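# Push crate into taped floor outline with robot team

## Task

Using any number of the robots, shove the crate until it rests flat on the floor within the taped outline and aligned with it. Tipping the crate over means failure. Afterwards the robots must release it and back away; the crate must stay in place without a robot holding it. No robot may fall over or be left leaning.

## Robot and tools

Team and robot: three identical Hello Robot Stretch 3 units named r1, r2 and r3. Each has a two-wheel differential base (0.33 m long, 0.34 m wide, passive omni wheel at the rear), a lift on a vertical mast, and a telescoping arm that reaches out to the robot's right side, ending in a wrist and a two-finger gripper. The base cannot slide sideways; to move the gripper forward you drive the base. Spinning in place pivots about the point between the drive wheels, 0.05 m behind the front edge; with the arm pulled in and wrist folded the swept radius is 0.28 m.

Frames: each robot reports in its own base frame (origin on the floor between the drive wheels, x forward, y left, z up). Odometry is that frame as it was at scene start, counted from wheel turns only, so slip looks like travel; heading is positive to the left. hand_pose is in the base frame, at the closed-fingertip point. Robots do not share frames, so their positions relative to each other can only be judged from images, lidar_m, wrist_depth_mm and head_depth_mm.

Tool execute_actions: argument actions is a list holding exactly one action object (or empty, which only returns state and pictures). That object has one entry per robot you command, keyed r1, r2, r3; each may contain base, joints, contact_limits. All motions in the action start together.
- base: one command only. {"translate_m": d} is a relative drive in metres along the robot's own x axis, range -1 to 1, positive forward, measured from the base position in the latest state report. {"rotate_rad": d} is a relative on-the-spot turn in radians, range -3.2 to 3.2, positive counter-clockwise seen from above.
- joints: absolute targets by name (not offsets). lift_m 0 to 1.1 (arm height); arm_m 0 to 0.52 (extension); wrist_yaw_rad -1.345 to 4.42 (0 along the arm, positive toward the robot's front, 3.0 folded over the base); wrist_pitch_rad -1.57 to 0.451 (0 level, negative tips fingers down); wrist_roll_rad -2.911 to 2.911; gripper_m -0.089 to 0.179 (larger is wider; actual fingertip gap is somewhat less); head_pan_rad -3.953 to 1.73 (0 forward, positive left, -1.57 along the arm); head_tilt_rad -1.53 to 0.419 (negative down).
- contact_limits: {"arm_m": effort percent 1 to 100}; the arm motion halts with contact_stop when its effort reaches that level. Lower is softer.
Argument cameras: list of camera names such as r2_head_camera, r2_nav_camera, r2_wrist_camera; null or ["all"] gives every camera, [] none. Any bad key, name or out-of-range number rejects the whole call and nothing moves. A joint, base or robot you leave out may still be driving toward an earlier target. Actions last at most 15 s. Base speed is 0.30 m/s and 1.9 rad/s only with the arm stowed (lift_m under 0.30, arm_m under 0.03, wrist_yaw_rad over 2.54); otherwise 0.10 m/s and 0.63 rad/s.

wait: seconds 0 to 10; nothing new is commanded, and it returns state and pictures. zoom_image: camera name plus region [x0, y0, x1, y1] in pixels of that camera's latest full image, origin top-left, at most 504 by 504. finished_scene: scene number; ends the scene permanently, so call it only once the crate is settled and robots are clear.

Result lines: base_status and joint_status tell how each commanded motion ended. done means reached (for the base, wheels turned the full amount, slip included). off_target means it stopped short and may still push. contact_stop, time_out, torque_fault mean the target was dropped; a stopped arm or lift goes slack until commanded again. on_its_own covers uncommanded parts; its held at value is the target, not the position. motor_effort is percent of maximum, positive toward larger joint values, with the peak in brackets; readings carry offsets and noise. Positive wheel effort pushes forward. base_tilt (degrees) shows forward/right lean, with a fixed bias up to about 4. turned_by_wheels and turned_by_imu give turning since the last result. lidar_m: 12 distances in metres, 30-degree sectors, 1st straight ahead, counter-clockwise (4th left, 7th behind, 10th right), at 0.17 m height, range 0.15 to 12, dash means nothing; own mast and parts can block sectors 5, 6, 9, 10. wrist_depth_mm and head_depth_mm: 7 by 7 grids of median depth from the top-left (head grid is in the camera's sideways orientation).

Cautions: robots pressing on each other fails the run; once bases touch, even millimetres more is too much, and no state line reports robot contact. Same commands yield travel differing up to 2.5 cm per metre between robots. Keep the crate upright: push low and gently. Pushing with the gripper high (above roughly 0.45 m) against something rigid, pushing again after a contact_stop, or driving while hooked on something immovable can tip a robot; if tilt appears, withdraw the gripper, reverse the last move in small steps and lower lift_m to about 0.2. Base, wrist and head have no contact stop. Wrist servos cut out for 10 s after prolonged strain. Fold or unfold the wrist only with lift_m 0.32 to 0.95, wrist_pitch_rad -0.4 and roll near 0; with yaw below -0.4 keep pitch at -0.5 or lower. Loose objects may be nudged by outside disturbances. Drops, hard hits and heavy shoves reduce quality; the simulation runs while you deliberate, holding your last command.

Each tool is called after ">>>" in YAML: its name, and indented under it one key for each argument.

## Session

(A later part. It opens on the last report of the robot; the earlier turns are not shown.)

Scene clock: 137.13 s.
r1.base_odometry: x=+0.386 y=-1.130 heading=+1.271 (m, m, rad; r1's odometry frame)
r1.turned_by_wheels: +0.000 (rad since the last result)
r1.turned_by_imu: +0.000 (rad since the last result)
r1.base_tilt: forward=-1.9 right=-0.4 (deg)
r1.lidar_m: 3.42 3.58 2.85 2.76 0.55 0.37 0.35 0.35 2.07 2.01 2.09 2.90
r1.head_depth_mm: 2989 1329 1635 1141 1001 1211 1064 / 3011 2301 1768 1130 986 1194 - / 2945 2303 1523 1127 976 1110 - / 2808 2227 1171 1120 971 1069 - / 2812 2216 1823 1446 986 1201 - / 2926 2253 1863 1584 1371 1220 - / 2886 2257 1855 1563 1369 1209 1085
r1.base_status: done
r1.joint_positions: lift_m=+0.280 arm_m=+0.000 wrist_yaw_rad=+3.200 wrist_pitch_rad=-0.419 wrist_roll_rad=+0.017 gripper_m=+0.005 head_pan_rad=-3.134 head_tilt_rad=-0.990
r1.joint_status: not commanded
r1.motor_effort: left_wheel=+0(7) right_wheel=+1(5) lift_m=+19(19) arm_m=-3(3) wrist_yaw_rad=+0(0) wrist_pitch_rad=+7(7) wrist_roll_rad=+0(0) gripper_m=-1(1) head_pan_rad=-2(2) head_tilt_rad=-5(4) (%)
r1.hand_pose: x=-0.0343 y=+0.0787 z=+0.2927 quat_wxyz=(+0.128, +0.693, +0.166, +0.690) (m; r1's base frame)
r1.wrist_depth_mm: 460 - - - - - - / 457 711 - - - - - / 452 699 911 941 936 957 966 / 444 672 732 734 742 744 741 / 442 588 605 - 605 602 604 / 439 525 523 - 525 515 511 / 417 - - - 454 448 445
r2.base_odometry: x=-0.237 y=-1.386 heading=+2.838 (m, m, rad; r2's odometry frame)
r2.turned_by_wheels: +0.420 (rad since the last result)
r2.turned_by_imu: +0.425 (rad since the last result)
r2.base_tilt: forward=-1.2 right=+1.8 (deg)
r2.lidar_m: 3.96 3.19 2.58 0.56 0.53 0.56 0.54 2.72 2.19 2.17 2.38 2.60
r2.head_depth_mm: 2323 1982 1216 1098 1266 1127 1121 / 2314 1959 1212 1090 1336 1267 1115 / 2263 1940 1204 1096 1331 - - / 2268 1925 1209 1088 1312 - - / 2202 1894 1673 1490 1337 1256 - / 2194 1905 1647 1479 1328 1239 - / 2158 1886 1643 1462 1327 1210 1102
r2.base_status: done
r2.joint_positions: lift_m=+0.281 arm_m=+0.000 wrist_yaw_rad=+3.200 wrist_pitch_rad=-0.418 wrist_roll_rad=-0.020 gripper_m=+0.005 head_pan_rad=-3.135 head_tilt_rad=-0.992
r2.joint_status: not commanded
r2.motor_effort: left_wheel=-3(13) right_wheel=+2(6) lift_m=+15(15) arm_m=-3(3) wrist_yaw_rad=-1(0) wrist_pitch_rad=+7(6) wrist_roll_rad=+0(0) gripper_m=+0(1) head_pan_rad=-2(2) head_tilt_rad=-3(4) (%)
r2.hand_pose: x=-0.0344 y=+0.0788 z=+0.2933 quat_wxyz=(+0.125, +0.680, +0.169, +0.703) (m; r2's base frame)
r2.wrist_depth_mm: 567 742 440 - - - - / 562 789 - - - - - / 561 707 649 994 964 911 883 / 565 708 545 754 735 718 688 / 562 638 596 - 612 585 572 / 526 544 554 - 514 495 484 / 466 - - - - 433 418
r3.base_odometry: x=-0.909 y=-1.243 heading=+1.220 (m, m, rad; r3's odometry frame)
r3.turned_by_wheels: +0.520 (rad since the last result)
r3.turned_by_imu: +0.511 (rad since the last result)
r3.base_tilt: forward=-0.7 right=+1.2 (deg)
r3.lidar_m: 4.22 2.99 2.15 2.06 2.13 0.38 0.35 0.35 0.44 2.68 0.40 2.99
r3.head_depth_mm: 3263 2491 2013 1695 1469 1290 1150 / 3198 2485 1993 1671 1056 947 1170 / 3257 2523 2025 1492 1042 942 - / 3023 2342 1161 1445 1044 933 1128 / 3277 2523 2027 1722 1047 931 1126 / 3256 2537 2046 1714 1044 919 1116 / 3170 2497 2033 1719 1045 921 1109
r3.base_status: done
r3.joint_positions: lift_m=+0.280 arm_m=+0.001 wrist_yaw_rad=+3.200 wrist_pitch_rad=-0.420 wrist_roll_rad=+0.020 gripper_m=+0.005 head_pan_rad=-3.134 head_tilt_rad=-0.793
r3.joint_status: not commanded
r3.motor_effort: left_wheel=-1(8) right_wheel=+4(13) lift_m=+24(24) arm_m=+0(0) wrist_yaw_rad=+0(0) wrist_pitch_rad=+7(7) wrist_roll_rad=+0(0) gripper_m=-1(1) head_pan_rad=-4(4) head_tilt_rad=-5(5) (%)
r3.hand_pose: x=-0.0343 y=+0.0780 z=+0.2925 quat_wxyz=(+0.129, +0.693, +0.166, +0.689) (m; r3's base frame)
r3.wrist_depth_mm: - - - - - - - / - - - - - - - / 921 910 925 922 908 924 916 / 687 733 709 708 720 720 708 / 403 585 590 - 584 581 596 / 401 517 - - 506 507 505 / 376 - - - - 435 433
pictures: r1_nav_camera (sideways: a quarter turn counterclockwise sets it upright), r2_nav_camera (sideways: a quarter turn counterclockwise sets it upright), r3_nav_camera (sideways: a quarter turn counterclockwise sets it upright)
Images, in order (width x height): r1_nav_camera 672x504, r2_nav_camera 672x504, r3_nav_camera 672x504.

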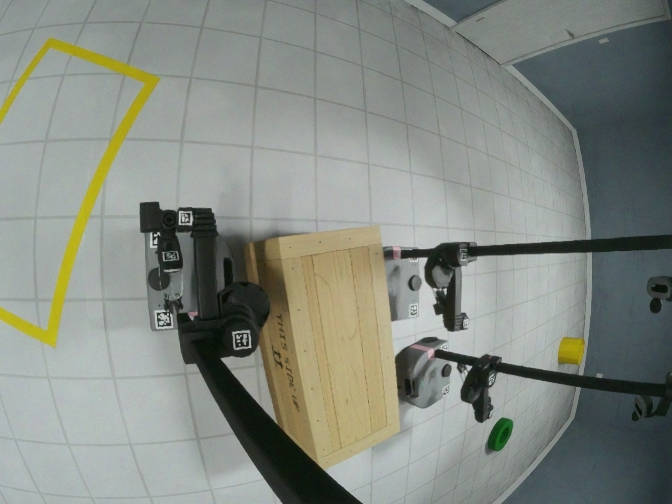

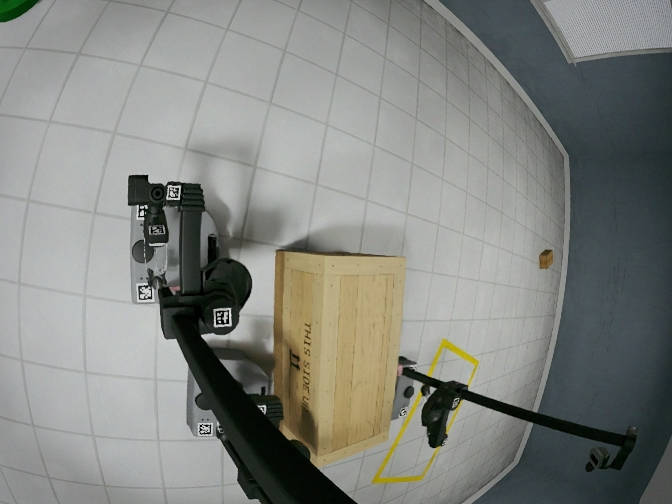

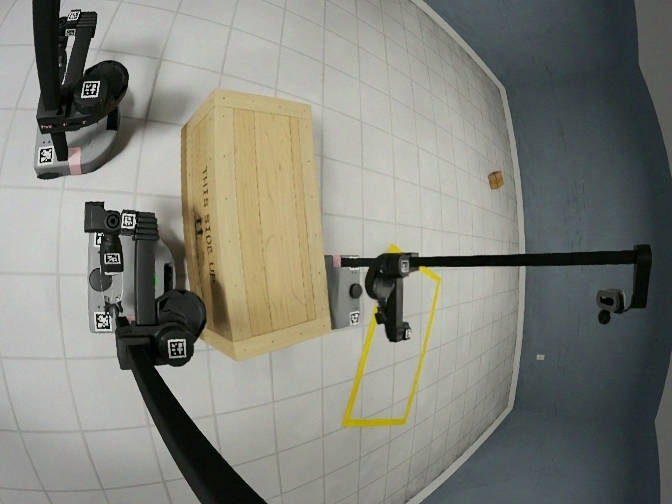

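>>> execute_actions:
  actions:
    - {"r1":{"base":{"translate_m":-0.05},"joints":{"lift_m":0.36,"arm_m":0.15}},"r2":{"base":{"rotate_rad":-0.16}},"r3":{"base":{"translate_m":0.2}}}
  cameras: []

>>> execute_actions:
  actions:
    - {"r2":{"base":{"translate_m":-0.24}},"r3":{"base":{"translate_m":0.2}}}
  cameras: []

>>> execute_actions:
  actions:
    - {"r2":{"joints":{"lift_m":0.36,"arm_m":0.2}},"r1":{"base":{"translate_m":-0.08}}}
  cameras: ["r1_nav_camera","r2_nav_camera"]

Scene clock: 144.87 s.
r1.base_odometry: x=+0.372 y=-1.178 heading=+1.271 (m, m, rad; r1's odometry frame)
r1.turned_by_wheels: +0.000 (rad since the last result)
r1.turned_by_imu: +0.001 (rad since the last result)
r1.base_tilt: forward=-2.0 right=-0.3 (deg)
r1.lidar_m: 3.46 3.64 2.86 2.76 0.48 0.32 0.30 0.30 2.06 2.00 2.10 2.89
r1.head_depth_mm: 2993 1289 1599 1130 985 1173 1066 / 2973 2307 1851 1120 983 1075 - / 2952 2319 1617 1129 978 - - / 2842 2238 1525 1515 974 904 - / 2884 2274 1871 1571 986 1022 - / 2870 2261 1857 1580 1371 1214 1062 / 2879 2255 1845 1577 1372 1215 1069
r1.base_status: done
r1.joint_positions: lift_m=+0.360 arm_m=+0.150 wrist_yaw_rad=+3.200 wrist_pitch_rad=-0.418 wrist_roll_rad=+0.017 gripper_m=+0.005 head_pan_rad=-3.134 head_tilt_rad=-0.990
r1.joint_status: all done
r1.motor_effort: left_wheel=+0(7) right_wheel=+1(5) lift_m=+24(29) arm_m=+4(4) wrist_yaw_rad=+0(0) wrist_pitch_rad=+7(7) wrist_roll_rad=+0(0) gripper_m=-1(1) head_pan_rad=-1(2) head_tilt_rad=-4(4) (%)
r1.hand_pose: x=-0.0343 y=-0.0707 z=+0.3724 quat_wxyz=(+0.128, +0.693, +0.166, +0.690) (m; r1's base frame)
r1.wrist_depth_mm: 637 685 - - - - - / 402 564 - - - - - / 356 550 - - - - - / 352 536 901 852 876 891 897 / 348 533 755 - 717 730 708 / 344 484 - - 621 605 613 / 340 452 - - 526 529 531
r2.base_odometry: x=-0.237 y=-1.386 heading=+2.678 (m, m, rad; r2's odometry frame)
r2.turned_by_wheels: -0.160 (rad since the last result)
r2.turned_by_imu: -0.163 (rad since the last result)
r2.base_tilt: forward=-1.3 right=+1.7 (deg)
r2.lidar_m: 2.61 3.69 2.65 0.47 0.91 0.59 0.54 3.12 2.27 2.17 2.25 3.04
r2.head_depth_mm: 2142 1645 1212 1135 1375 1110 985 / 2331 1955 1214 1131 1360 1259 1104 / 2290 1931 1199 1110 1351 - - / 2235 1934 1193 1095 1335 - - / 2222 1899 1192 1092 1326 1258 - / 2200 1877 1648 1487 1329 1238 - / 2172 1861 1638 1469 1323 1202 1106
r2.base_status: done
r2.joint_positions: lift_m=+0.281 arm_m=+0.000 wrist_yaw_rad=+3.200 wrist_pitch_rad=-0.418 wrist_roll_rad=-0.020 gripper_m=+0.005 head_pan_rad=-3.135 head_tilt_rad=-0.992
r2.joint_status: not commanded
r2.motor_effort: left_wheel=+3(12) right_wheel=-2(6) lift_m=+15(15) arm_m=-3(3) wrist_yaw_rad=-1(1) wrist_pitch_rad=+7(7) wrist_roll_rad=+0(0) gripper_m=-1(1) head_pan_rad=-2(2) head_tilt_rad=-3(3) (%)
r2.hand_pose: x=-0.0344 y=+0.0788 z=+0.2933 quat_wxyz=(+0.125, +0.680, +0.169, +0.703) (m; r2's base frame)
r2.wrist_depth_mm: 695 - - - - - - / 664 - - - - - - / 651 - 728 618 997 931 895 / 649 799 506 486 741 710 699 / 625 662 575 - 604 593 572 / 548 541 556 - 522 498 483 / 469 - - - - 429 420
r3.base_odometry: x=-0.840 y=-1.055 heading=+1.220 (m, m, rad; r3's odometry frame)
r3.turned_by_wheels: +0.000 (rad since the last result)
r3.turned_by_imu: +0.000 (rad since the last result)
r3.base_tilt: forward=-0.7 right=+1.3 (deg)
r3.lidar_m: 4.00 2.98 2.15 2.07 2.14 0.60 0.55 0.55 0.69 0.35 2.76 2.81
r3.head_depth_mm: 3214 2498 1907 1699 1469 1293 1152 / 3222 2487 1931 1596 1088 1271 1191 / 3245 2507 1923 1210 1086 1252 - / 3004 1285 1636 1210 1064 1254 1186 / 3279 2513 2041 1210 1066 1248 1176 / 3294 2525 2033 1210 1067 1233 1166 / 3287 2509 2050 1219 1052 1240 1159
r3.base_status: done
r3.joint_positions: lift_m=+0.280 arm_m=+0.001 wrist_yaw_rad=+3.200 wrist_pitch_rad=-0.420 wrist_roll_rad=+0.020 gripper_m=+0.005 head_pan_rad=-3.134 head_tilt_rad=-0.793
r3.joint_status: not commanded
r3.motor_effort: left_wheel=-1(7) right_wheel=+4(13) lift_m=+24(24) arm_m=+0(0) wrist_yaw_rad=+0(0) wrist_pitch_rad=+7(7) wrist_roll_rad=+0(0) gripper_m=-2(1) head_pan_rad=-4(4) head_tilt_rad=-5(4) (%)
r3.hand_pose: x=-0.0343 y=+0.0780 z=+0.2924 quat_wxyz=(+0.129, +0.693, +0.166, +0.689) (m; r3's base frame)
r3.wrist_depth_mm: - - - - - - - / - - - - - - - / 906 904 939 918 946 933 903 / 710 734 722 711 719 718 722 / 594 576 597 - 586 598 591 / 498 514 - - 506 503 499 / 436 - - - - 433 436
pictures: none
No camera images: the call's "cameras" was empty. Leave "cameras" out to get every camera's image.

Scene clock: 147.40 s.
r1.base_odometry: x=+0.372 y=-1.178 heading=+1.271 (m, m, rad; r1's odometry frame)
r1.turned_by_wheels: +0.000 (rad since the last result)
r1.turned_by_imu: +0.001 (rad since the last result)
r1.base_tilt: forward=-2.0 right=-0.4 (deg)
r1.lidar_m: 3.47 3.66 2.86 2.77 0.48 0.32 0.30 0.30 2.07 2.01 2.09 2.90
r1.head_depth_mm: 3007 2321 1297 1129 979 1171 1063 / 3007 2332 1895 1130 978 1065 - / 2932 2113 1736 1126 978 - - / 2694 1376 1670 1596 968 905 - / 2920 2253 1867 1592 979 1023 - / 2846 2271 1869 1588 1369 1212 1062 / 2892 2246 1861 1579 1367 1209 1070
r1.base_status: not commanded
r1.joint_positions: lift_m=+0.360 arm_m=+0.150 wrist_yaw_rad=+3.200 wrist_pitch_rad=-0.418 wrist_roll_rad=+0.017 gripper_m=+0.005 head_pan_rad=-3.134 head_tilt_rad=-0.990
r1.joint_status: not commanded
r1.motor_effort: left_wheel=+0(0) right_wheel=+1(1) lift_m=+23(24) arm_m=+4(3) wrist_yaw_rad=+0(1) wrist_pitch_rad=+7(7) wrist_roll_rad=+0(0) gripper_m=-1(0) head_pan_rad=-1(1) head_tilt_rad=-4(5) (%)
r1.hand_pose: x=-0.0343 y=-0.0707 z=+0.3724 quat_wxyz=(+0.128, +0.693, +0.166, +0.690) (m; r1's base frame)
r1.wrist_depth_mm: 632 683 - - - - - / 405 567 - - - - - / 358 547 - - - - - / 354 538 873 883 867 871 886 / 348 531 735 - 721 716 726 / 349 476 - - 614 607 609 / 341 449 - - 524 534 527
r2.base_odometry: x=-0.023 y=-1.494 heading=+2.678 (m, m, rad; r2's odometry frame)
r2.turned_by_wheels: +0.000 (rad since the last result)
r2.turned_by_imu: +0.000 (rad since the last result)
r2.base_tilt: forward=-1.3 right=+1.7 (deg)
r2.lidar_m: 2.84 3.69 0.59 2.57 0.51 0.33 0.31 0.31 2.27 2.17 2.25 3.02
r2.head_depth_mm: 2306 1907 1465 1082 999 1269 1122 / 2282 1963 1675 1070 997 1251 1121 / 2278 1953 1703 1065 975 - - / 2249 1942 1699 1054 961 - - / 2225 1901 1674 1045 958 1168 - / 2184 1890 1661 1471 1335 1236 - / 2179 1888 1639 1471 1331 1207 1101
r2.base_status: done
r2.joint_positions: lift_m=+0.281 arm_m=+0.000 wrist_yaw_rad=+3.200 wrist_pitch_rad=-0.418 wrist_roll_rad=-0.020 gripper_m=+0.005 head_pan_rad=-3.135 head_tilt_rad=-0.992
r2.joint_status: not commanded
r2.motor_effort: left_wheel=+2(11) right_wheel=-1(9) lift_m=+15(15) arm_m=-3(3) wrist_yaw_rad=+0(1) wrist_pitch_rad=+7(7) wrist_roll_rad=+0(0) gripper_m=-1(0) head_pan_rad=-2(2) head_tilt_rad=-3(3) (%)
r2.hand_pose: x=-0.0344 y=+0.0788 z=+0.2933 quat_wxyz=(+0.125, +0.680, +0.169, +0.703) (m; r2's base frame)
r2.wrist_depth_mm: 412 554 - - - - - / 364 537 - - - - - / 357 525 918 - 864 568 536 / 354 508 760 764 681 472 439 / 349 497 634 - 597 508 479 / 340 485 558 - 514 495 487 / 333 - - - - 433 419
r3.base_odometry: x=-0.771 y=-0.868 heading=+1.220 (m, m, rad; r3's odometry frame)
r3.turned_by_wheels: +0.000 (rad since the last result)
r3.turned_by_imu: +0.001 (rad since the last result)
r3.base_tilt: forward=-0.7 right=+1.3 (deg)
r3.lidar_m: 3.82 2.99 2.13 2.07 2.14 0.81 0.74 0.55 0.58 2.67 2.77 2.62
r3.head_depth_mm: 3210 2330 2033 1706 1475 1290 1151 / 3277 2257 2030 1232 1422 1284 1190 / 3241 2334 1767 1211 1388 1293 - / 3128 1358 1618 1210 1370 1297 1183 / 3303 2499 2041 1210 1341 1298 1165 / 3250 2493 2038 1214 1323 1271 1159 / 3287 2539 2042 1214 1222 1100 1132
r3.base_status: done
r3.joint_positions: lift_m=+0.280 arm_m=+0.001 wrist_yaw_rad=+3.200 wrist_pitch_rad=-0.420 wrist_roll_rad=+0.020 gripper_m=+0.005 head_pan_rad=-3.134 head_tilt_rad=-0.793
r3.joint_status: not commanded
r3.motor_effort: left_wheel=-2(7) right_wheel=+4(13) lift_m=+24(24) arm_m=+0(0) wrist_yaw_rad=+0(0) wrist_pitch_rad=+7(7) wrist_roll_rad=+0(0) gripper_m=-1(1) head_pan_rad=-4(4) head_tilt_rad=-4(4) (%)
r3.hand_pose: x=-0.0343 y=+0.0780 z=+0.2924 quat_wxyz=(+0.129, +0.693, +0.166, +0.689) (m; r3's base frame)
r3.wrist_depth_mm: - - - - - - - / - - - - - - - / 924 915 941 921 934 891 915 / 716 726 707 715 726 705 707 / 584 576 599 - 583 598 588 / 493 510 - - 504 498 501 / 441 - - - - 430 435
pictures: none
No camera images: the call's "cameras" was empty. Leave "cameras" out to get every camera's image.

Scene clock: 150.10 s.
r1.base_odometry: x=+0.348 y=-1.254 heading=+1.271 (m, m, rad; r1's odometry frame)
r1.turned_by_wheels: +0.000 (rad since the last result)
r1.turned_by_imu: +0.069 (rad since the last result)
r1.base_tilt: forward=-1.9 right=-0.4 (deg)
r1.lidar_m: 3.54 3.62 2.83 2.77 0.38 0.28 0.28 0.29 2.04 2.00 2.13 3.15
r1.head_depth_mm: 2950 2342 1913 1387 984 915 1064 / 2992 2317 1886 1608 982 906 - / 2955 2319 1655 1594 979 - - / 2848 2101 1743 1595 970 905 - / 2898 2264 1851 1596 990 983 - / 2859 2293 1857 1583 1371 1212 1056 / 2881 2265 1830 1573 1364 1210 1070
r1.base_status: translate_m off_target (by the wheels' count: -0.0797 of -0.0800)
r1.joint_positions: lift_m=+0.360 arm_m=+0.150 wrist_yaw_rad=+3.201 wrist_pitch_rad=-0.418 wrist_roll_rad=+0.017 gripper_m=+0.005 head_pan_rad=-3.135 head_tilt_rad=-0.991
r1.joint_status: not commanded
r1.on_its_own: left_wheel is at rest, and its effort (-25) is outside its rest range (-18 to +18); right_wheel is at rest, and its effort (-55) is outside its rest range (-18 to +18)
r1.motor_effort: left_wheel=-25(38) right_wheel=-55(77) lift_m=+23(24) arm_m=+2(4) wrist_yaw_rad=-1(3) wrist_pitch_rad=+7(7) wrist_roll_rad=+0(0) gripper_m=-1(1) head_pan_rad=-1(2) head_tilt_rad=-4(4) (%)
r1.hand_pose: x=-0.0345 y=-0.0707 z=+0.3725 quat_wxyz=(+0.128, +0.693, +0.166, +0.690) (m; r1's base frame)
r1.wrist_depth_mm: 630 661 763 - - - - / 385 458 752 - - - - / 310 443 804 - - - - / 309 436 793 877 845 874 882 / 309 446 721 - 724 724 711 / 314 421 - - 620 608 619 / 317 399 - - 522 535 519
r2.base_odometry: x=-0.023 y=-1.494 heading=+2.678 (m, m, rad; r2's odometry frame)
r2.turned_by_wheels: +0.000 (rad since the last result)
r2.turned_by_imu: -0.001 (rad since the last result)
r2.base_tilt: forward=-1.1 right=+1.9 (deg)
r2.lidar_m: 2.84 3.69 0.59 2.57 0.47 0.33 0.31 0.32 2.27 2.18 2.25 3.04
r2.head_depth_mm: 2354 2003 1455 1087 989 1256 1121 / 2282 1962 1713 1077 975 1238 1116 / 2230 1947 1697 1061 973 - - / 2243 1926 1695 1061 964 - - / 2235 1908 1677 1051 955 1172 - / 2191 1885 1655 1474 1332 1236 - / 2156 1889 1649 1461 1329 1221 1107
r2.base_status: not commanded
r2.joint_positions: lift_m=+0.359 arm_m=+0.200 wrist_yaw_rad=+3.200 wrist_pitch_rad=-0.418 wrist_roll_rad=-0.020 gripper_m=+0.005 head_pan_rad=-3.135 head_tilt_rad=-0.992
r2.joint_status: all done
r2.motor_effort: left_wheel=+2(2) right_wheel=-2(1) lift_m=+50(52) arm_m=+5(8) wrist_yaw_rad=+0(0) wrist_pitch_rad=+7(7) wrist_roll_rad=+0(0) gripper_m=-1(2) head_pan_rad=-2(3) head_tilt_rad=-3(4) (%)
r2.hand_pose: x=-0.0344 y=-0.1206 z=+0.3719 quat_wxyz=(+0.125, +0.680, +0.169, +0.703) (m; r2's base frame)
r2.wrist_depth_mm: - - - - - - 561 / 499 524 854 - - - - / 343 456 845 - 873 758 - / 320 451 835 904 817 675 794 / 315 444 660 - 717 701 686 / 314 443 - - 626 595 577 / 318 406 - - - 516 498
r3.base_odometry: x=-0.771 y=-0.868 heading=+1.220 (m, m, rad; r3's odometry frame)
r3.turned_by_wheels: +0.000 (rad since the last result)
r3.turned_by_imu: +0.000 (rad since the last result)
r3.base_tilt: forward=-0.7 right=+1.2 (deg)
r3.lidar_m: 3.82 2.99 2.14 2.07 2.14 0.75 0.71 0.55 0.59 2.67 2.75 2.62
r3.head_depth_mm: 3217 2335 2016 1706 1473 1292 1149 / 3220 2483 2029 1230 1385 1301 1191 / 3275 2504 1734 1207 1302 1295 - / 3120 1340 1731 1205 1301 1301 1189 / 3242 2478 2044 1209 1303 1302 1166 / 3284 2504 2046 1216 1298 1281 1160 / 3288 2538 2048 1218 1250 1107 1130
r3.base_status: not commanded
r3.joint_positions: lift_m=+0.280 arm_m=+0.001 wrist_yaw_rad=+3.200 wrist_pitch_rad=-0.420 wrist_roll_rad=+0.020 gripper_m=+0.005 head_pan_rad=-3.134 head_tilt_rad=-0.793
r3.joint_status: not commanded
r3.motor_effort: left_wheel=-1(1) right_wheel=+5(4) lift_m=+24(24) arm_m=+0(1) wrist_yaw_rad=+0(1) wrist_pitch_rad=+7(7) wrist_roll_rad=+0(0) gripper_m=-2(1) head_pan_rad=-4(4) head_tilt_rad=-5(5) (%)
r3.hand_pose: x=-0.0343 y=+0.0780 z=+0.2924 quat_wxyz=(+0.129, +0.693, +0.166, +0.689) (m; r3's base frame)
r3.wrist_depth_mm: - - - - - - - / - - - - - - - / 901 950 913 925 932 935 917 / 715 712 702 724 712 727 730 / 590 598 580 - 590 601 588 / 498 510 - - 506 501 493 / 449 - - - - 433 443
pictures: r1_nav_camera (sideways: a quarter turn counterclockwise sets it upright), r2_nav_camera (sideways: a quarter turn counterclockwise sets it upright)
Images, in order (width x height): r1_nav_camera 672x504, r2_nav_camera 672x504.

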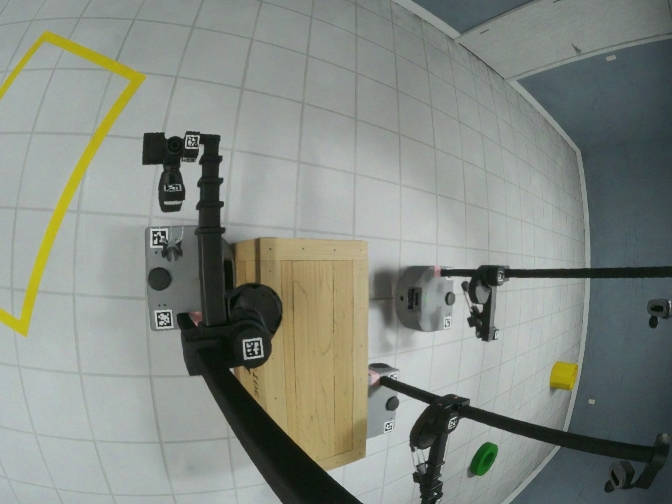

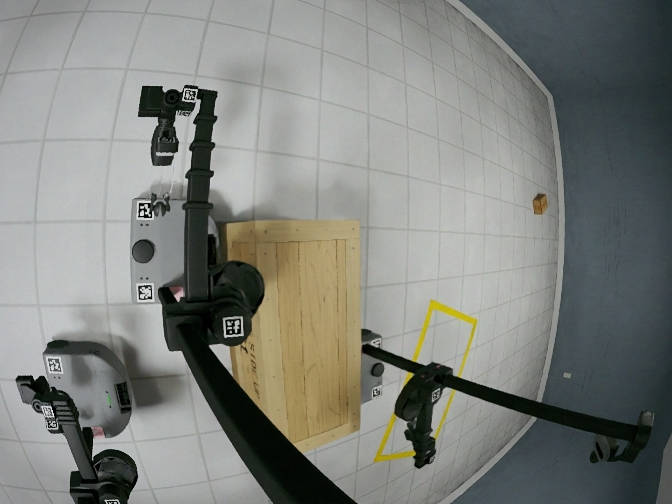

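>>> execute_actions:
  actions:
    - {"r1":{"base":{"translate_m":-0.2}},"r2":{"base":{"translate_m":-0.23}},"r3":{"base":{"rotate_rad":-1.6}}}
  cameras: ["r1_nav_camera","r2_nav_camera"]

Scene clock: 155.43 s.
r1.base_odometry: x=+0.289 y=-1.445 heading=+1.271 (m, m, rad; r1's odometry frame)
r1.turned_by_wheels: +0.000 (rad since the last result)
r1.turned_by_imu: +0.060 (rad since the last result)
r1.base_tilt: forward=-1.9 right=-0.4 (deg)
r1.lidar_m: 3.73 3.52 2.81 0.34 0.27 0.26 0.28 2.48 1.99 1.98 2.16 3.35
r1.head_depth_mm: 3049 2371 1908 1612 984 868 944 / 2868 2250 1860 1621 982 881 - / 2928 1352 1563 1501 975 - - / 2958 2296 1874 1557 969 923 - / 2906 2287 1877 1589 1385 1217 - / 2861 2273 1862 1586 1380 1213 1054 / 2822 2224 1841 1579 1367 1209 1078
r1.base_status: translate_m off_target (by the wheels' count: -0.1997 of -0.2000)
r1.joint_positions: lift_m=+0.360 arm_m=+0.150 wrist_yaw_rad=+3.200 wrist_pitch_rad=-0.418 wrist_roll_rad=+0.017 gripper_m=+0.005 head_pan_rad=-3.135 head_tilt_rad=-0.991
r1.joint_status: not commanded
r1.on_its_own: left_wheel is at rest, and its effort (-27) is outside its rest range (-18 to +18); right_wheel is at rest, and its effort (-48) is outside its rest range (-18 to +18)
r1.motor_effort: left_wheel=-27(37) right_wheel=-48(90) lift_m=+22(23) arm_m=+3(3) wrist_yaw_rad=+0(1) wrist_pitch_rad=+7(7) wrist_roll_rad=+0(0) gripper_m=-1(0) head_pan_rad=-2(1) head_tilt_rad=-4(4) (%)
r1.hand_pose: x=-0.0343 y=-0.0707 z=+0.3726 quat_wxyz=(+0.128, +0.693, +0.166, +0.690) (m; r1's base frame)
r1.wrist_depth_mm: - 655 647 655 - - - / 383 388 439 629 - - - / 302 356 454 696 - - - / 307 373 488 776 893 873 883 / 324 404 517 - 722 721 734 / 334 403 - - 618 607 602 / 354 410 - - 532 531 532
r2.base_odometry: x=+0.183 y=-1.596 heading=+2.678 (m, m, rad; r2's odometry frame)
r2.turned_by_wheels: +0.000 (rad since the last result)
r2.turned_by_imu: +0.174 (rad since the last result)
r2.base_tilt: forward=-1.2 right=+1.8 (deg)
r2.lidar_m: 4.33 0.69 2.63 0.34 0.26 0.26 0.28 2.64 2.15 2.14 2.36 2.95
r2.head_depth_mm: 2331 2009 1740 1533 970 896 1026 / 2300 1972 1727 1076 965 891 1112 / 2261 1955 1712 1063 957 - - / 2219 1923 1673 1504 959 - - / 2226 1912 1667 1486 1053 1258 - / 2192 1900 1663 1488 1330 1239 - / 2166 1885 1646 1469 1329 1225 1102
r2.base_status: translate_m off_target (by the wheels' count: -0.2295 of -0.2300)
r2.joint_positions: lift_m=+0.359 arm_m=+0.200 wrist_yaw_rad=+3.201 wrist_pitch_rad=-0.418 wrist_roll_rad=-0.020 gripper_m=+0.005 head_pan_rad=-3.136 head_tilt_rad=-0.993
r2.joint_status: not commanded
r2.on_its_own: left_wheel is at rest, and its effort (-87) is outside its rest range (-18 to +18); right_wheel is at rest, and its effort (-52) is outside its rest range (-18 to +18)
r2.motor_effort: left_wheel=-87(100) right_wheel=-52(57) lift_m=+48(50) arm_m=+5(5) wrist_yaw_rad=+0(3) wrist_pitch_rad=+7(7) wrist_roll_rad=+0(0) gripper_m=+0(1) head_pan_rad=-2(3) head_tilt_rad=-3(3) (%)
r2.hand_pose: x=-0.0345 y=-0.1206 z=+0.3721 quat_wxyz=(+0.125, +0.680, +0.168, +0.703) (m; r2's base frame)
r2.wrist_depth_mm: - - 843 741 - - 657 / 502 466 476 586 - - - / 330 365 467 634 - - 725 / 325 388 498 659 896 831 760 / 338 408 499 - 722 697 674 / 352 433 - - 620 584 581 / 392 441 - - - 513 494
r3.base_odometry: x=-0.771 y=-0.868 heading=-0.380 (m, m, rad; r3's odometry frame)
r3.turned_by_wheels: -1.600 (rad since the last result)
r3.turned_by_imu: -1.570 (rad since the last result)
r3.base_tilt: forward=-0.7 right=+1.2 (deg)
r3.lidar_m: 2.67 2.75 2.63 3.81 3.05 2.16 2.07 2.13 2.83 0.50 0.61 0.70
r3.head_depth_mm: 1898 2162 2013 1694 1476 1293 1156 / 1919 2199 2028 1715 1466 1299 1200 / 1905 2223 2035 1707 1476 1300 - / 1915 2207 2035 1711 1473 1297 1187 / 1906 2191 2037 1715 1478 1304 1170 / 1926 2206 2034 1708 1477 1298 1165 / 1923 2197 2048 1696 1481 1304 1158
r3.base_status: done
r3.joint_positions: lift_m=+0.280 arm_m=+0.001 wrist_yaw_rad=+3.200 wrist_pitch_rad=-0.420 wrist_roll_rad=+0.020 gripper_m=+0.005 head_pan_rad=-3.134 head_tilt_rad=-0.793
r3.joint_status: not commanded
r3.motor_effort: left_wheel=+3(11) right_wheel=-2(9) lift_m=+24(24) arm_m=+0(0) wrist_yaw_rad=+0(0) wrist_pitch_rad=+7(7) wrist_roll_rad=+0(0) gripper_m=-1(1) head_pan_rad=-4(4) head_tilt_rad=-4(4) (%)
r3.hand_pose: x=-0.0343 y=+0.0780 z=+0.2924 quat_wxyz=(+0.129, +0.693, +0.166, +0.689) (m; r3's base frame)
r3.wrist_depth_mm: - - - - - - - / - - - - - - - / 898 924 948 927 960 945 926 / 716 724 721 708 722 719 712 / 589 589 580 - 588 591 590 / 496 516 - - 504 499 492 / 442 - - - - 434 432
pictures: r1_nav_camera (sideways: a quarter turn counterclockwise sets it upright), r2_nav_camera (sideways: a quarter turn counterclockwise sets it upright)
Images, in order (width x height): r1_nav_camera 672x504, r2_nav_camera 672x504.

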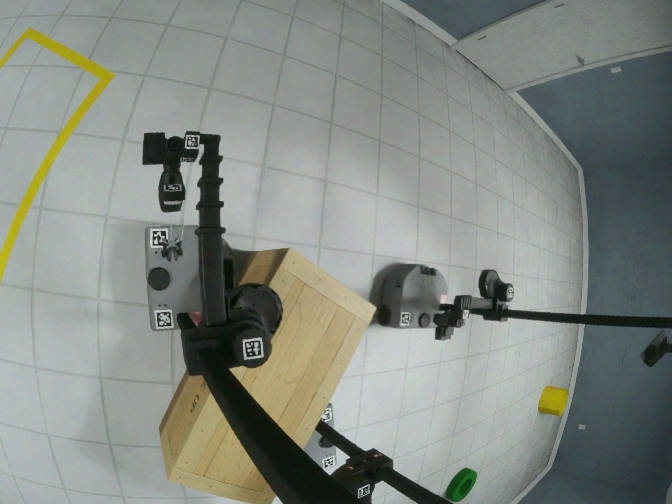

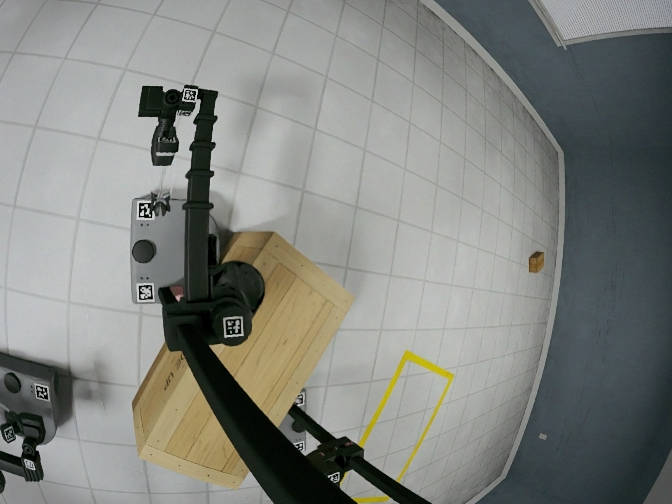

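>>> execute_actions:
  actions:
    - {"r1":{"base":{"translate_m":-0.1}},"r2":{"base":{"translate_m":-0.11}},"r3":{"base":{"translate_m":0.5}}}
  cameras: ["r1_nav_camera","r2_nav_camera"]

Scene clock: 161.47 s.
r1.base_odometry: x=+0.260 y=-1.540 heading=+1.271 (m, m, rad; r1's odometry frame)
r1.turned_by_wheels: +0.000 (rad since the last result)
r1.turned_by_imu: +0.000 (rad since the last result)
r1.base_tilt: forward=-1.8 right=-0.5 (deg)
r1.lidar_m: 3.83 3.52 0.43 0.27 0.24 0.25 0.30 2.46 1.98 1.96 2.14 3.29
r1.head_depth_mm: 3027 2328 1914 1506 983 873 755 / 2974 2318 1893 1612 985 880 - / 2970 2310 1878 1606 976 - - / 2945 2266 1879 1596 984 1129 - / 2907 2266 1856 1575 1388 1242 - / 2880 2283 1854 1577 1374 1221 1059 / 2868 2241 1843 1574 1361 1208 1070
r1.base_status: translate_m off_target (by the wheels' count: -0.0996 of -0.1000)
r1.joint_positions: lift_m=+0.360 arm_m=+0.150 wrist_yaw_rad=+3.200 wrist_pitch_rad=-0.418 wrist_roll_rad=+0.017 gripper_m=+0.005 head_pan_rad=-3.135 head_tilt_rad=-0.991
r1.joint_status: not commanded
r1.on_its_own: left_wheel is at rest, and its effort (-39) is outside its rest range (-18 to +18); right_wheel is at rest, and its effort (-48) is outside its rest range (-18 to +18)
r1.motor_effort: left_wheel=-39(51) right_wheel=-48(65) lift_m=+23(23) arm_m=+3(3) wrist_yaw_rad=-1(0) wrist_pitch_rad=+7(7) wrist_roll_rad=+0(0) gripper_m=-1(1) head_pan_rad=-1(1) head_tilt_rad=-4(3) (%)
r1.hand_pose: x=-0.0343 y=-0.0707 z=+0.3726 quat_wxyz=(+0.128, +0.693, +0.166, +0.690) (m; r1's base frame)
r1.wrist_depth_mm: - 724 659 668 663 - - / 386 387 418 494 617 - - / 309 354 412 543 696 - - / 325 375 461 607 781 877 877 / 347 406 486 - 727 713 725 / 368 421 - - 623 612 613 / 393 442 - - 526 529 532
r2.base_odometry: x=+0.281 y=-1.645 heading=+2.678 (m, m, rad; r2's odometry frame)
r2.turned_by_wheels: +0.000 (rad since the last result)
r2.turned_by_imu: -0.084 (rad since the last result)
r2.base_tilt: forward=-1.1 right=+1.8 (deg)
r2.lidar_m: 0.50 3.49 0.48 0.28 0.25 0.25 0.29 2.77 2.13 2.09 2.23 2.99
r2.head_depth_mm: 2349 1984 1736 1552 970 894 809 / 2305 1979 1713 1073 962 893 1098 / 2267 1940 1713 1068 962 - - / 2252 1919 1700 1504 966 - - / 2193 1899 1665 1490 1311 1259 - / 2178 1884 1665 1473 1340 1236 - / 2189 1860 1638 1470 1327 1223 1107
r2.base_status: translate_m off_target (by the wheels' count: -0.1096 of -0.1100)
r2.joint_positions: lift_m=+0.359 arm_m=+0.200 wrist_yaw_rad=+3.201 wrist_pitch_rad=-0.418 wrist_roll_rad=-0.020 gripper_m=+0.005 head_pan_rad=-3.136 head_tilt_rad=-0.993
r2.joint_status: not commanded
r2.on_its_own: left_wheel is at rest, and its effort (-72) is outside its rest range (-18 to +18); right_wheel is at rest, and its effort (-39) is outside its rest range (-18 to +18)
r2.motor_effort: left_wheel=-72(94) right_wheel=-39(57) lift_m=+48(48) arm_m=+4(5) wrist_yaw_rad=-1(1) wrist_pitch_rad=+7(6) wrist_roll_rad=+0(0) gripper_m=-1(1) head_pan_rad=-3(2) head_tilt_rad=-3(2) (%)
r2.hand_pose: x=-0.0345 y=-0.1206 z=+0.3721 quat_wxyz=(+0.125, +0.680, +0.168, +0.703) (m; r2's base frame)
r2.wrist_depth_mm: - - 809 731 694 - - / 497 466 457 527 683 - - / 344 379 455 560 763 - - / 343 403 488 603 817 848 814 / 362 433 492 - 724 693 568 / 387 463 - - 626 594 545 / 532 482 - - - 510 482
r3.base_odometry: x=-0.307 y=-1.053 heading=-0.380 (m, m, rad; r3's odometry frame)
r3.turned_by_wheels: +0.000 (rad since the last result)
r3.turned_by_imu: +0.002 (rad since the last result)
r3.base_tilt: forward=-0.7 right=+1.3 (deg)
r3.lidar_m: 2.18 2.24 2.98 2.49 3.80 2.67 2.57 0.59 0.59 0.50 3.20 2.29
r3.head_depth_mm: 2357 2491 2004 1700 1464 1291 1153 / 2367 2474 2015 1701 1461 1288 1184 / 2409 2475 2036 1701 1472 1295 - / 2363 2514 2036 1710 1476 1296 1184 / 2395 2476 2040 1724 1475 1300 1170 / 2408 2524 2045 1722 1483 1294 1163 / 2396 2522 2037 1705 1485 1282 1162
r3.base_status: done
r3.joint_positions: lift_m=+0.280 arm_m=+0.001 wrist_yaw_rad=+3.200 wrist_pitch_rad=-0.420 wrist_roll_rad=+0.020 gripper_m=+0.005 head_pan_rad=-3.134 head_tilt_rad=-0.793
r3.joint_status: not commanded
r3.motor_effort: left_wheel=+2(10) right_wheel=-1(7) lift_m=+24(24) arm_m=+0(0) wrist_yaw_rad=+0(0) wrist_pitch_rad=+7(7) wrist_roll_rad=+0(0) gripper_m=-1(1) head_pan_rad=-4(4) head_tilt_rad=-5(4) (%)
r3.hand_pose: x=-0.0343 y=+0.0780 z=+0.2924 quat_wxyz=(+0.129, +0.693, +0.166, +0.689) (m; r3's base frame)
r3.wrist_depth_mm: - - - - - - - / - - - - - - - / 909 937 906 928 933 909 931 / 713 706 715 715 722 717 729 / 588 590 584 - 581 584 597 / 491 512 - - 505 493 492 / 446 - - - - 433 436
pictures: r1_nav_camera (sideways: a quarter turn counterclockwise sets it upright), r2_nav_camera (sideways: a quarter turn counterclockwise sets it upright)
Images, in order (width x height): r1_nav_camera 672x504, r2_nav_camera 672x504.

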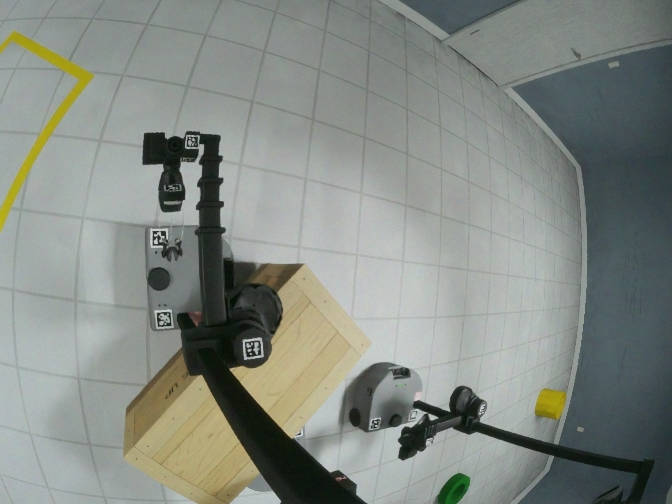

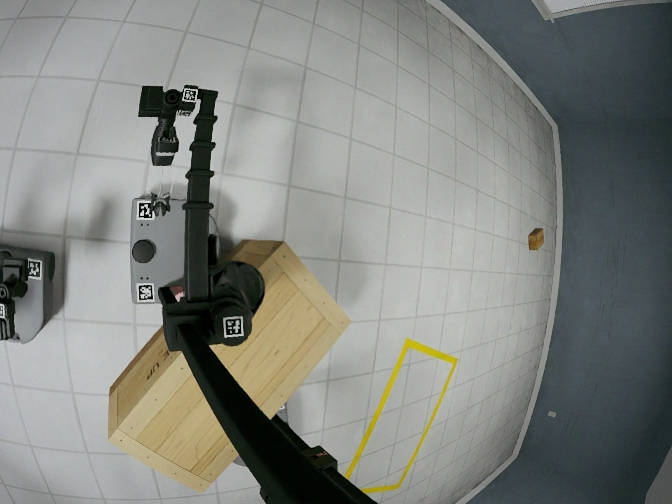

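>>> execute_actions:
  actions:
    - {"r1":{"base":{"translate_m":0.2},"joints":{"lift_m":0.28,"arm_m":0.0}},"r2":{"base":{"rotate_rad":1.16},"joints":{"lift_m":0.28,"arm_m":0.0}},"r3":{"base":{"translate_m":0.12}}}
  cameras: []

>>> execute_actions:
  actions:
    - {"r1":{"base":{"translate_m":0.2}},"r2":{"base":{"translate_m":-0.14}},"r3":{"base":{"rotate_rad":0.85}}}
  cameras: []

>>> execute_actions:
  actions:
    - {"r1":{"base":{"translate_m":0.3}},"r2":{"base":{"rotate_rad":-1.92}},"r3":{"base":{"translate_m":-0.3}}}
  cameras: ["r1_nav_camera","r2_nav_camera","r3_nav_camera"]

Scene clock: 178.73 s.
r1.base_odometry: x=+0.319 y=-1.349 heading=+1.271 (m, m, rad; r1's odometry frame)
r1.turned_by_wheels: +0.000 (rad since the last result)
r1.turned_by_imu: +0.002 (rad since the last result)
r1.base_tilt: forward=-1.9 right=-0.4 (deg)
r1.lidar_m: 3.63 3.50 2.80 0.41 0.37 0.38 0.46 2.50 2.01 1.99 2.17 3.34
r1.head_depth_mm: 2992 2340 1902 1590 980 884 1056 / 2995 2311 1893 1128 983 945 - / 2922 2308 1868 1119 1014 1135 - / 2969 2312 1876 1587 1207 1260 - / 2879 2263 1873 1589 1376 1235 - / 2916 2265 1870 1590 1379 1217 - / 2856 2264 1852 1568 1373 1210 1086
r1.base_status: done
r1.joint_positions: lift_m=+0.280 arm_m=+0.000 wrist_yaw_rad=+3.200 wrist_pitch_rad=-0.418 wrist_roll_rad=+0.017 gripper_m=+0.005 head_pan_rad=-3.135 head_tilt_rad=-0.991
r1.joint_status: all done
r1.motor_effort: left_wheel=+1(34) right_wheel=+0(46) lift_m=+19(17) arm_m=-3(3) wrist_yaw_rad=+0(0) wrist_pitch_rad=+7(7) wrist_roll_rad=+0(0) gripper_m=-1(0) head_pan_rad=-1(2) head_tilt_rad=-4(5) (%)
r1.hand_pose: x=-0.0343 y=+0.0788 z=+0.2928 quat_wxyz=(+0.128, +0.693, +0.166, +0.690) (m; r1's base frame)
r1.wrist_depth_mm: 288 327 - 468 - - - / 305 348 383 517 - - - / 319 371 410 560 954 962 945 / 336 394 446 630 723 734 747 / 360 422 497 - 602 604 600 / 386 445 522 - 521 504 516 / 401 - - - 460 440 449
r2.base_odometry: x=+0.281 y=-1.645 heading=-2.446 (m, m, rad; r2's odometry frame)
r2.turned_by_wheels: +1.160 (rad since the last result)
r2.turned_by_imu: +1.176 (rad since the last result)
r2.base_tilt: forward=-1.2 right=+1.9 (deg)
r2.lidar_m: 0.41 0.27 0.25 0.25 0.31 2.53 2.10 2.09 2.33 0.49 0.49 3.19
r2.head_depth_mm: 2322 1984 1736 1540 1388 1269 795 / 2258 1972 1733 1522 1380 1258 957 / 2201 1933 1697 1512 1359 - - / 2159 1915 1691 1505 1363 - - / 2127 1903 1668 1489 1346 1261 - / 2091 1891 1653 1485 1332 1243 - / 2003 1864 1639 1468 1321 1204 1111
r2.base_status: done
r2.joint_positions: lift_m=+0.281 arm_m=+0.000 wrist_yaw_rad=+3.201 wrist_pitch_rad=-0.418 wrist_roll_rad=-0.020 gripper_m=+0.005 head_pan_rad=-3.136 head_tilt_rad=-0.993
r2.joint_status: all done
r2.motor_effort: left_wheel=-3(72) right_wheel=+1(34) lift_m=+15(44) arm_m=-4(2) wrist_yaw_rad=-1(1) wrist_pitch_rad=+6(6) wrist_roll_rad=+0(0) gripper_m=+0(2) head_pan_rad=-3(3) head_tilt_rad=-3(2) (%)
r2.hand_pose: x=-0.0345 y=+0.0787 z=+0.2934 quat_wxyz=(+0.125, +0.680, +0.168, +0.703) (m; r2's base frame)
r2.wrist_depth_mm: - - - 307 277 247 223 / - - - 330 293 260 235 / - - 950 357 324 284 252 / 841 818 758 398 357 306 273 / 661 651 618 - 386 336 293 / 546 545 556 - 417 373 320 / 468 - - - - 407 351
r3.base_odometry: x=-0.195 y=-1.097 heading=-0.379 (m, m, rad; r3's odometry frame)
r3.turned_by_wheels: +0.000 (rad since the last result)
r3.turned_by_imu: +0.000 (rad since the last result)
r3.base_tilt: forward=-0.7 right=+1.2 (deg)
r3.lidar_m: 2.05 2.12 2.82 2.47 3.91 2.80 2.69 0.67 0.67 0.49 3.01 2.15
r3.head_depth_mm: 2452 2488 2026 1696 1469 1300 1153 / 2502 2498 2025 1708 1472 1290 1195 / 2490 2495 2010 1710 1469 1294 - / 2491 2528 2029 1703 1481 1302 1186 / 2504 2515 2040 1711 1472 1301 1168 / 2504 2550 2023 1710 1485 1302 1157 / 2498 2511 2047 1713 1471 1260 1162
r3.base_status: done
r3.joint_positions: lift_m=+0.280 arm_m=+0.001 wrist_yaw_rad=+3.200 wrist_pitch_rad=-0.420 wrist_roll_rad=+0.020 gripper_m=+0.005 head_pan_rad=-3.134 head_tilt_rad=-0.793
r3.joint_status: not commanded
r3.motor_effort: left_wheel=+2(10) right_wheel=-1(7) lift_m=+24(24) arm_m=-1(0) wrist_yaw_rad=+0(0) wrist_pitch_rad=+7(7) wrist_roll_rad=+0(0) gripper_m=-1(1) head_pan_rad=-4(4) head_tilt_rad=-5(4) (%)
r3.hand_pose: x=-0.0343 y=+0.0780 z=+0.2924 quat_wxyz=(+0.129, +0.693, +0.166, +0.689) (m; r3's base frame)
r3.wrist_depth_mm: - - - - - - - / - - - - - - - / 935 928 910 955 932 929 936 / 731 729 722 714 738 727 714 / 582 579 590 - 595 594 598 / 500 513 - - 499 501 500 / 447 - - - - 432 435
pictures: none
No camera images: the call's "cameras" was empty. Leave "cameras" out to get every camera's image.

Scene clock: 181.33 s.
r1.base_odometry: x=+0.378 y=-1.158 heading=+1.271 (m, m, rad; r1's odometry frame)
r1.turned_by_wheels: +0.000 (rad since the last result)
r1.turned_by_imu: +0.001 (rad since the last result)
r1.base_tilt: forward=-2.0 right=-0.4 (deg)
r1.lidar_m: 3.42 3.45 2.78 2.75 0.50 0.51 0.62 2.53 2.03 2.02 2.21 3.40
r1.head_depth_mm: 2992 2325 1862 1137 982 1061 1066 / 2998 2349 1910 1132 1037 1213 - / 2978 2298 1913 1150 1268 1271 - / 2922 2302 1873 1223 1377 1272 - / 2926 2250 1876 1588 1379 1234 - / 2898 2262 1869 1591 1372 1213 - / 2860 2246 1864 1573 1365 1209 1089
r1.base_status: done
r1.joint_positions: lift_m=+0.280 arm_m=+0.000 wrist_yaw_rad=+3.200 wrist_pitch_rad=-0.418 wrist_roll_rad=+0.017 gripper_m=+0.005 head_pan_rad=-3.135 head_tilt_rad=-0.991
r1.joint_status: not commanded
r1.motor_effort: left_wheel=+1(7) right_wheel=+0(6) lift_m=+19(19) arm_m=-2(2) wrist_yaw_rad=+1(1) wrist_pitch_rad=+7(7) wrist_roll_rad=+0(0) gripper_m=-1(0) head_pan_rad=-1(2) head_tilt_rad=-4(3) (%)
r1.hand_pose: x=-0.0343 y=+0.0788 z=+0.2928 quat_wxyz=(+0.128, +0.693, +0.166, +0.690) (m; r1's base frame)
r1.wrist_depth_mm: 383 446 - - - - - / 408 461 512 - - - - / 425 495 543 967 935 940 951 / 451 526 597 761 729 739 753 / 473 563 601 - 597 604 603 / 489 533 524 - 517 508 521 / 452 - - - 456 442 441
r2.base_odometry: x=+0.388 y=-1.556 heading=-2.446 (m, m, rad; r2's odometry frame)
r2.turned_by_wheels: +0.000 (rad since the last result)
r2.turned_by_imu: -0.001 (rad since the last result)
r2.base_tilt: forward=-1.1 right=+1.8 (deg)
r2.lidar_m: 0.50 0.33 0.30 0.30 4.28 2.37 1.97 1.96 2.19 3.00 0.54 3.34
r2.head_depth_mm: 2246 1988 1725 1527 1382 1271 887 / 2187 1972 1730 1522 1368 1263 1099 / 2148 1933 1698 1506 1362 - - / 2091 1915 1693 1493 1357 - - / 2050 1914 1670 1494 1350 1264 - / 1995 1882 1645 1475 1338 1234 - / 1920 1864 1643 1466 1328 1214 1115
r2.base_status: done
r2.joint_positions: lift_m=+0.281 arm_m=+0.000 wrist_yaw_rad=+3.201 wrist_pitch_rad=-0.418 wrist_roll_rad=-0.020 gripper_m=+0.005 head_pan_rad=-3.136 head_tilt_rad=-0.993
r2.joint_status: not commanded
r2.motor_effort: left_wheel=-3(15) right_wheel=+2(4) lift_m=+15(15) arm_m=-4(4) wrist_yaw_rad=+0(0) wrist_pitch_rad=+7(6) wrist_roll_rad=+0(0) gripper_m=-1(1) head_pan_rad=-2(2) head_tilt_rad=-2(3) (%)
r2.hand_pose: x=-0.0345 y=+0.0787 z=+0.2933 quat_wxyz=(+0.125, +0.680, +0.168, +0.703) (m; r2's base frame)
r2.wrist_depth_mm: - - - 358 321 287 260 / - - - 390 347 309 279 / - - - 420 384 339 300 / 831 804 786 474 416 364 319 / 667 657 631 - 457 395 349 / 555 542 552 - 484 439 376 / 468 - - - - 427 407
r3.base_odometry: x=-0.195 y=-1.097 heading=+0.470 (m, m, rad; r3's odometry frame)
r3.turned_by_wheels: +0.850 (rad since the last result)
r3.turned_by_imu: +0.835 (rad since the last result)
r3.base_tilt: forward=-0.7 right=+1.3 (deg)
r3.lidar_m: 2.41 2.47 3.86 3.07 2.69 2.69 0.66 0.68 0.54 2.35 2.05 2.06
r3.head_depth_mm: 2842 2483 2012 1708 1475 1298 1152 / 3088 2514 2038 1667 1439 1291 1198 / 3240 2467 2012 1201 1209 1300 - / 3280 2490 2042 1213 1223 1296 1181 / 3282 2525 1884 1205 1217 1298 1170 / 3274 1632 1791 1212 1220 1296 1158 / 3277 1529 1930 1221 1226 1309 1129
r3.base_status: done
r3.joint_positions: lift_m=+0.280 arm_m=+0.001 wrist_yaw_rad=+3.200 wrist_pitch_rad=-0.420 wrist_roll_rad=+0.020 gripper_m=+0.005 head_pan_rad=-3.134 head_tilt_rad=-0.793
r3.joint_status: not commanded
r3.motor_effort: left_wheel=-2(7) right_wheel=+4(13) lift_m=+24(24) arm_m=+0(0) wrist_yaw_rad=+0(0) wrist_pitch_rad=+7(7) wrist_roll_rad=+0(0) gripper_m=-2(1) head_pan_rad=-4(4) head_tilt_rad=-3(4) (%)
r3.hand_pose: x=-0.0343 y=+0.0780 z=+0.2924 quat_wxyz=(+0.129, +0.693, +0.166, +0.689) (m; r3's base frame)
r3.wrist_depth_mm: - - - - - - - / - - - - - - - / 908 919 941 928 941 919 928 / 715 711 713 715 706 718 724 / 583 586 587 - 589 593 584 / 499 515 - - 509 493 503 / 446 - - - - 431 436
pictures: none
No camera images: the call's "cameras" was empty. Leave "cameras" out to get every camera's image.

Scene clock: 184.13 s.
r1.base_odometry: x=+0.467 y=-0.871 heading=+1.271 (m, m, rad; r1's odometry frame)
r1.turned_by_wheels: +0.000 (rad since the last result)
r1.turned_by_imu: +0.001 (rad since the last result)
r1.base_tilt: forward=-1.9 right=-0.3 (deg)
r1.lidar_m: 3.13 3.39 2.73 2.71 0.70 0.70 0.85 2.59 2.08 2.07 2.26 3.16
r1.head_depth_mm: 2817 1654 1339 1133 1220 1241 1061 / 2990 2257 1324 1206 1356 1232 - / 2951 2295 1323 1410 1399 1269 - / 2917 2272 1395 1557 1385 1262 - / 2870 2271 1880 1582 1371 1240 - / 2858 2261 1854 1584 1375 1208 - / 2860 2247 1856 1573 1371 1203 1084
r1.base_status: done
r1.joint_positions: lift_m=+0.280 arm_m=+0.000 wrist_yaw_rad=+3.200 wrist_pitch_rad=-0.418 wrist_roll_rad=+0.017 gripper_m=+0.005 head_pan_rad=-3.135 head_tilt_rad=-0.991
r1.joint_status: not commanded
r1.motor_effort: left_wheel=+1(6) right_wheel=+0(5) lift_m=+19(19) arm_m=-3(2) wrist_yaw_rad=+0(0) wrist_pitch_rad=+7(7) wrist_roll_rad=+0(0) gripper_m=-1(0) head_pan_rad=-1(1) head_tilt_rad=-4(4) (%)
r1.hand_pose: x=-0.0343 y=+0.0788 z=+0.2928 quat_wxyz=(+0.128, +0.693, +0.166, +0.690) (m; r1's base frame)
r1.wrist_depth_mm: - - - - - - - / - - - - - - - / 589 957 945 949 959 936 959 / 614 723 729 740 739 741 733 / 593 601 603 - 605 597 608 / 516 523 528 - 519 511 518 / 447 - - - 458 442 450
r2.base_odometry: x=+0.388 y=-1.556 heading=+1.917 (m, m, rad; r2's odometry frame)
r2.turned_by_wheels: -1.920 (rad since the last result)
r2.turned_by_imu: -1.942 (rad since the last result)
r2.base_tilt: forward=-1.2 right=+1.8 (deg)
r2.lidar_m: 2.44 2.98 0.44 0.43 0.41 0.31 0.30 0.32 3.33 2.14 1.96 1.97
r2.head_depth_mm: 2318 2010 1736 1082 973 1124 977 / 2302 1959 1721 1068 965 1172 1025 / 2276 1929 1711 1064 962 - - / 2145 1819 1655 1059 958 - - / 1340 1639 1626 1046 959 1157 - / 1322 1774 1675 1417 965 1214 - / 2137 1845 1639 1471 1325 1214 1113
r2.base_status: done
r2.joint_positions: lift_m=+0.281 arm_m=+0.000 wrist_yaw_rad=+3.201 wrist_pitch_rad=-0.418 wrist_roll_rad=-0.020 gripper_m=+0.005 head_pan_rad=-3.136 head_tilt_rad=-0.993
r2.joint_status: not commanded
r2.motor_effort: left_wheel=+2(16) right_wheel=-1(5) lift_m=+15(15) arm_m=-4(4) wrist_yaw_rad=+0(0) wrist_pitch_rad=+6(7) wrist_roll_rad=+0(0) gripper_m=-1(1) head_pan_rad=-3(2) head_tilt_rad=-3(3) (%)
r2.hand_pose: x=-0.0345 y=+0.0788 z=+0.2933 quat_wxyz=(+0.125, +0.680, +0.168, +0.703) (m; r2's base frame)
r2.wrist_depth_mm: 380 418 548 - 348 - - / 291 394 581 - - - - / 296 398 609 613 589 926 888 / 295 399 613 465 455 716 698 / 298 402 609 - 440 586 577 / 300 403 547 - 485 491 485 / 300 - - - - 425 421
r3.base_odometry: x=-0.463 y=-1.233 heading=+0.470 (m, m, rad; r3's odometry frame)
r3.turned_by_wheels: +0.000 (rad since the last result)
r3.turned_by_imu: -0.001 (rad since the last result)
r3.base_tilt: forward=-0.7 right=+1.3 (deg)
r3.lidar_m: 2.65 2.72 4.05 2.82 2.48 0.39 0.37 0.38 0.33 0.43 2.27 2.26
r3.head_depth_mm: 2701 2485 2035 1700 1463 1293 1155 / 2884 2493 2025 1692 1410 1006 1180 / 3104 2503 2023 1699 1040 949 - / 3257 2501 2031 1711 1043 950 1159 / 3276 2539 2027 1713 1044 951 1150 / 3301 2506 2030 1702 1047 951 1141 / 3298 2437 1782 1674 1052 956 1102
r3.base_status: done
r3.joint_positions: lift_m=+0.280 arm_m=+0.001 wrist_yaw_rad=+3.200 wrist_pitch_rad=-0.420 wrist_roll_rad=+0.020 gripper_m=+0.005 head_pan_rad=-3.134 head_tilt_rad=-0.793
r3.joint_status: not commanded
r3.motor_effort: left_wheel=-1(9) right_wheel=+5(9) lift_m=+24(24) arm_m=-1(1) wrist_yaw_rad=+0(0) wrist_pitch_rad=+7(7) wrist_roll_rad=+0(0) gripper_m=-2(1) head_pan_rad=-4(4) head_tilt_rad=-4(4) (%)
r3.hand_pose: x=-0.0343 y=+0.0780 z=+0.2924 quat_wxyz=(+0.129, +0.693, +0.166, +0.689) (m; r3's base frame)
r3.wrist_depth_mm: - - - - - - - / - - - - - - - / 901 940 908 913 923 945 929 / 718 721 705 727 712 737 734 / 586 593 592 - 579 594 584 / 404 512 - - 501 505 502 / 377 - - - - 433 434
pictures: r1_nav_camera (sideways: a quarter turn counterclockwise sets it upright), r2_nav_camera (sideways: a quarter turn counterclockwise sets it upright), r3_nav_camera (sideways: a quarter turn counterclockwise sets it upright)
Images, in order (width x height): r1_nav_camera 672x504, r2_nav_camera 672x504, r3_nav_camera 672x504.

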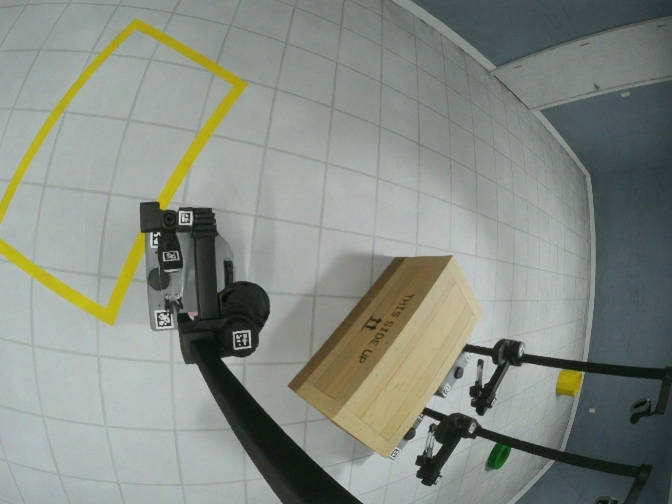

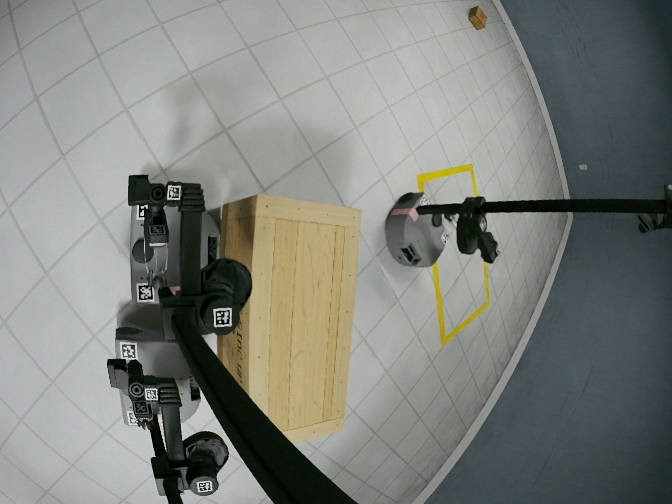

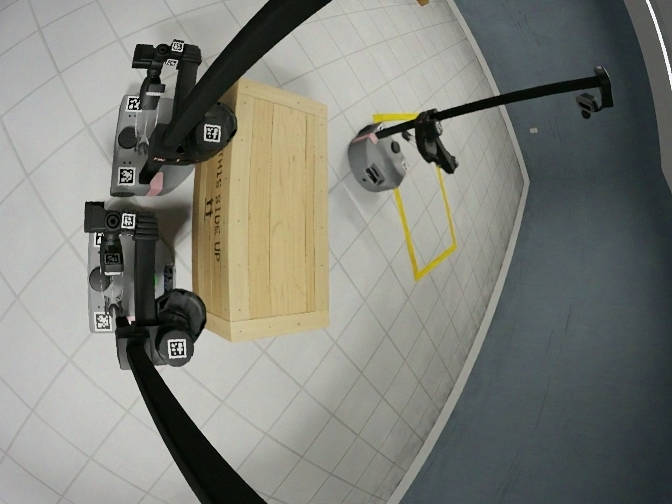

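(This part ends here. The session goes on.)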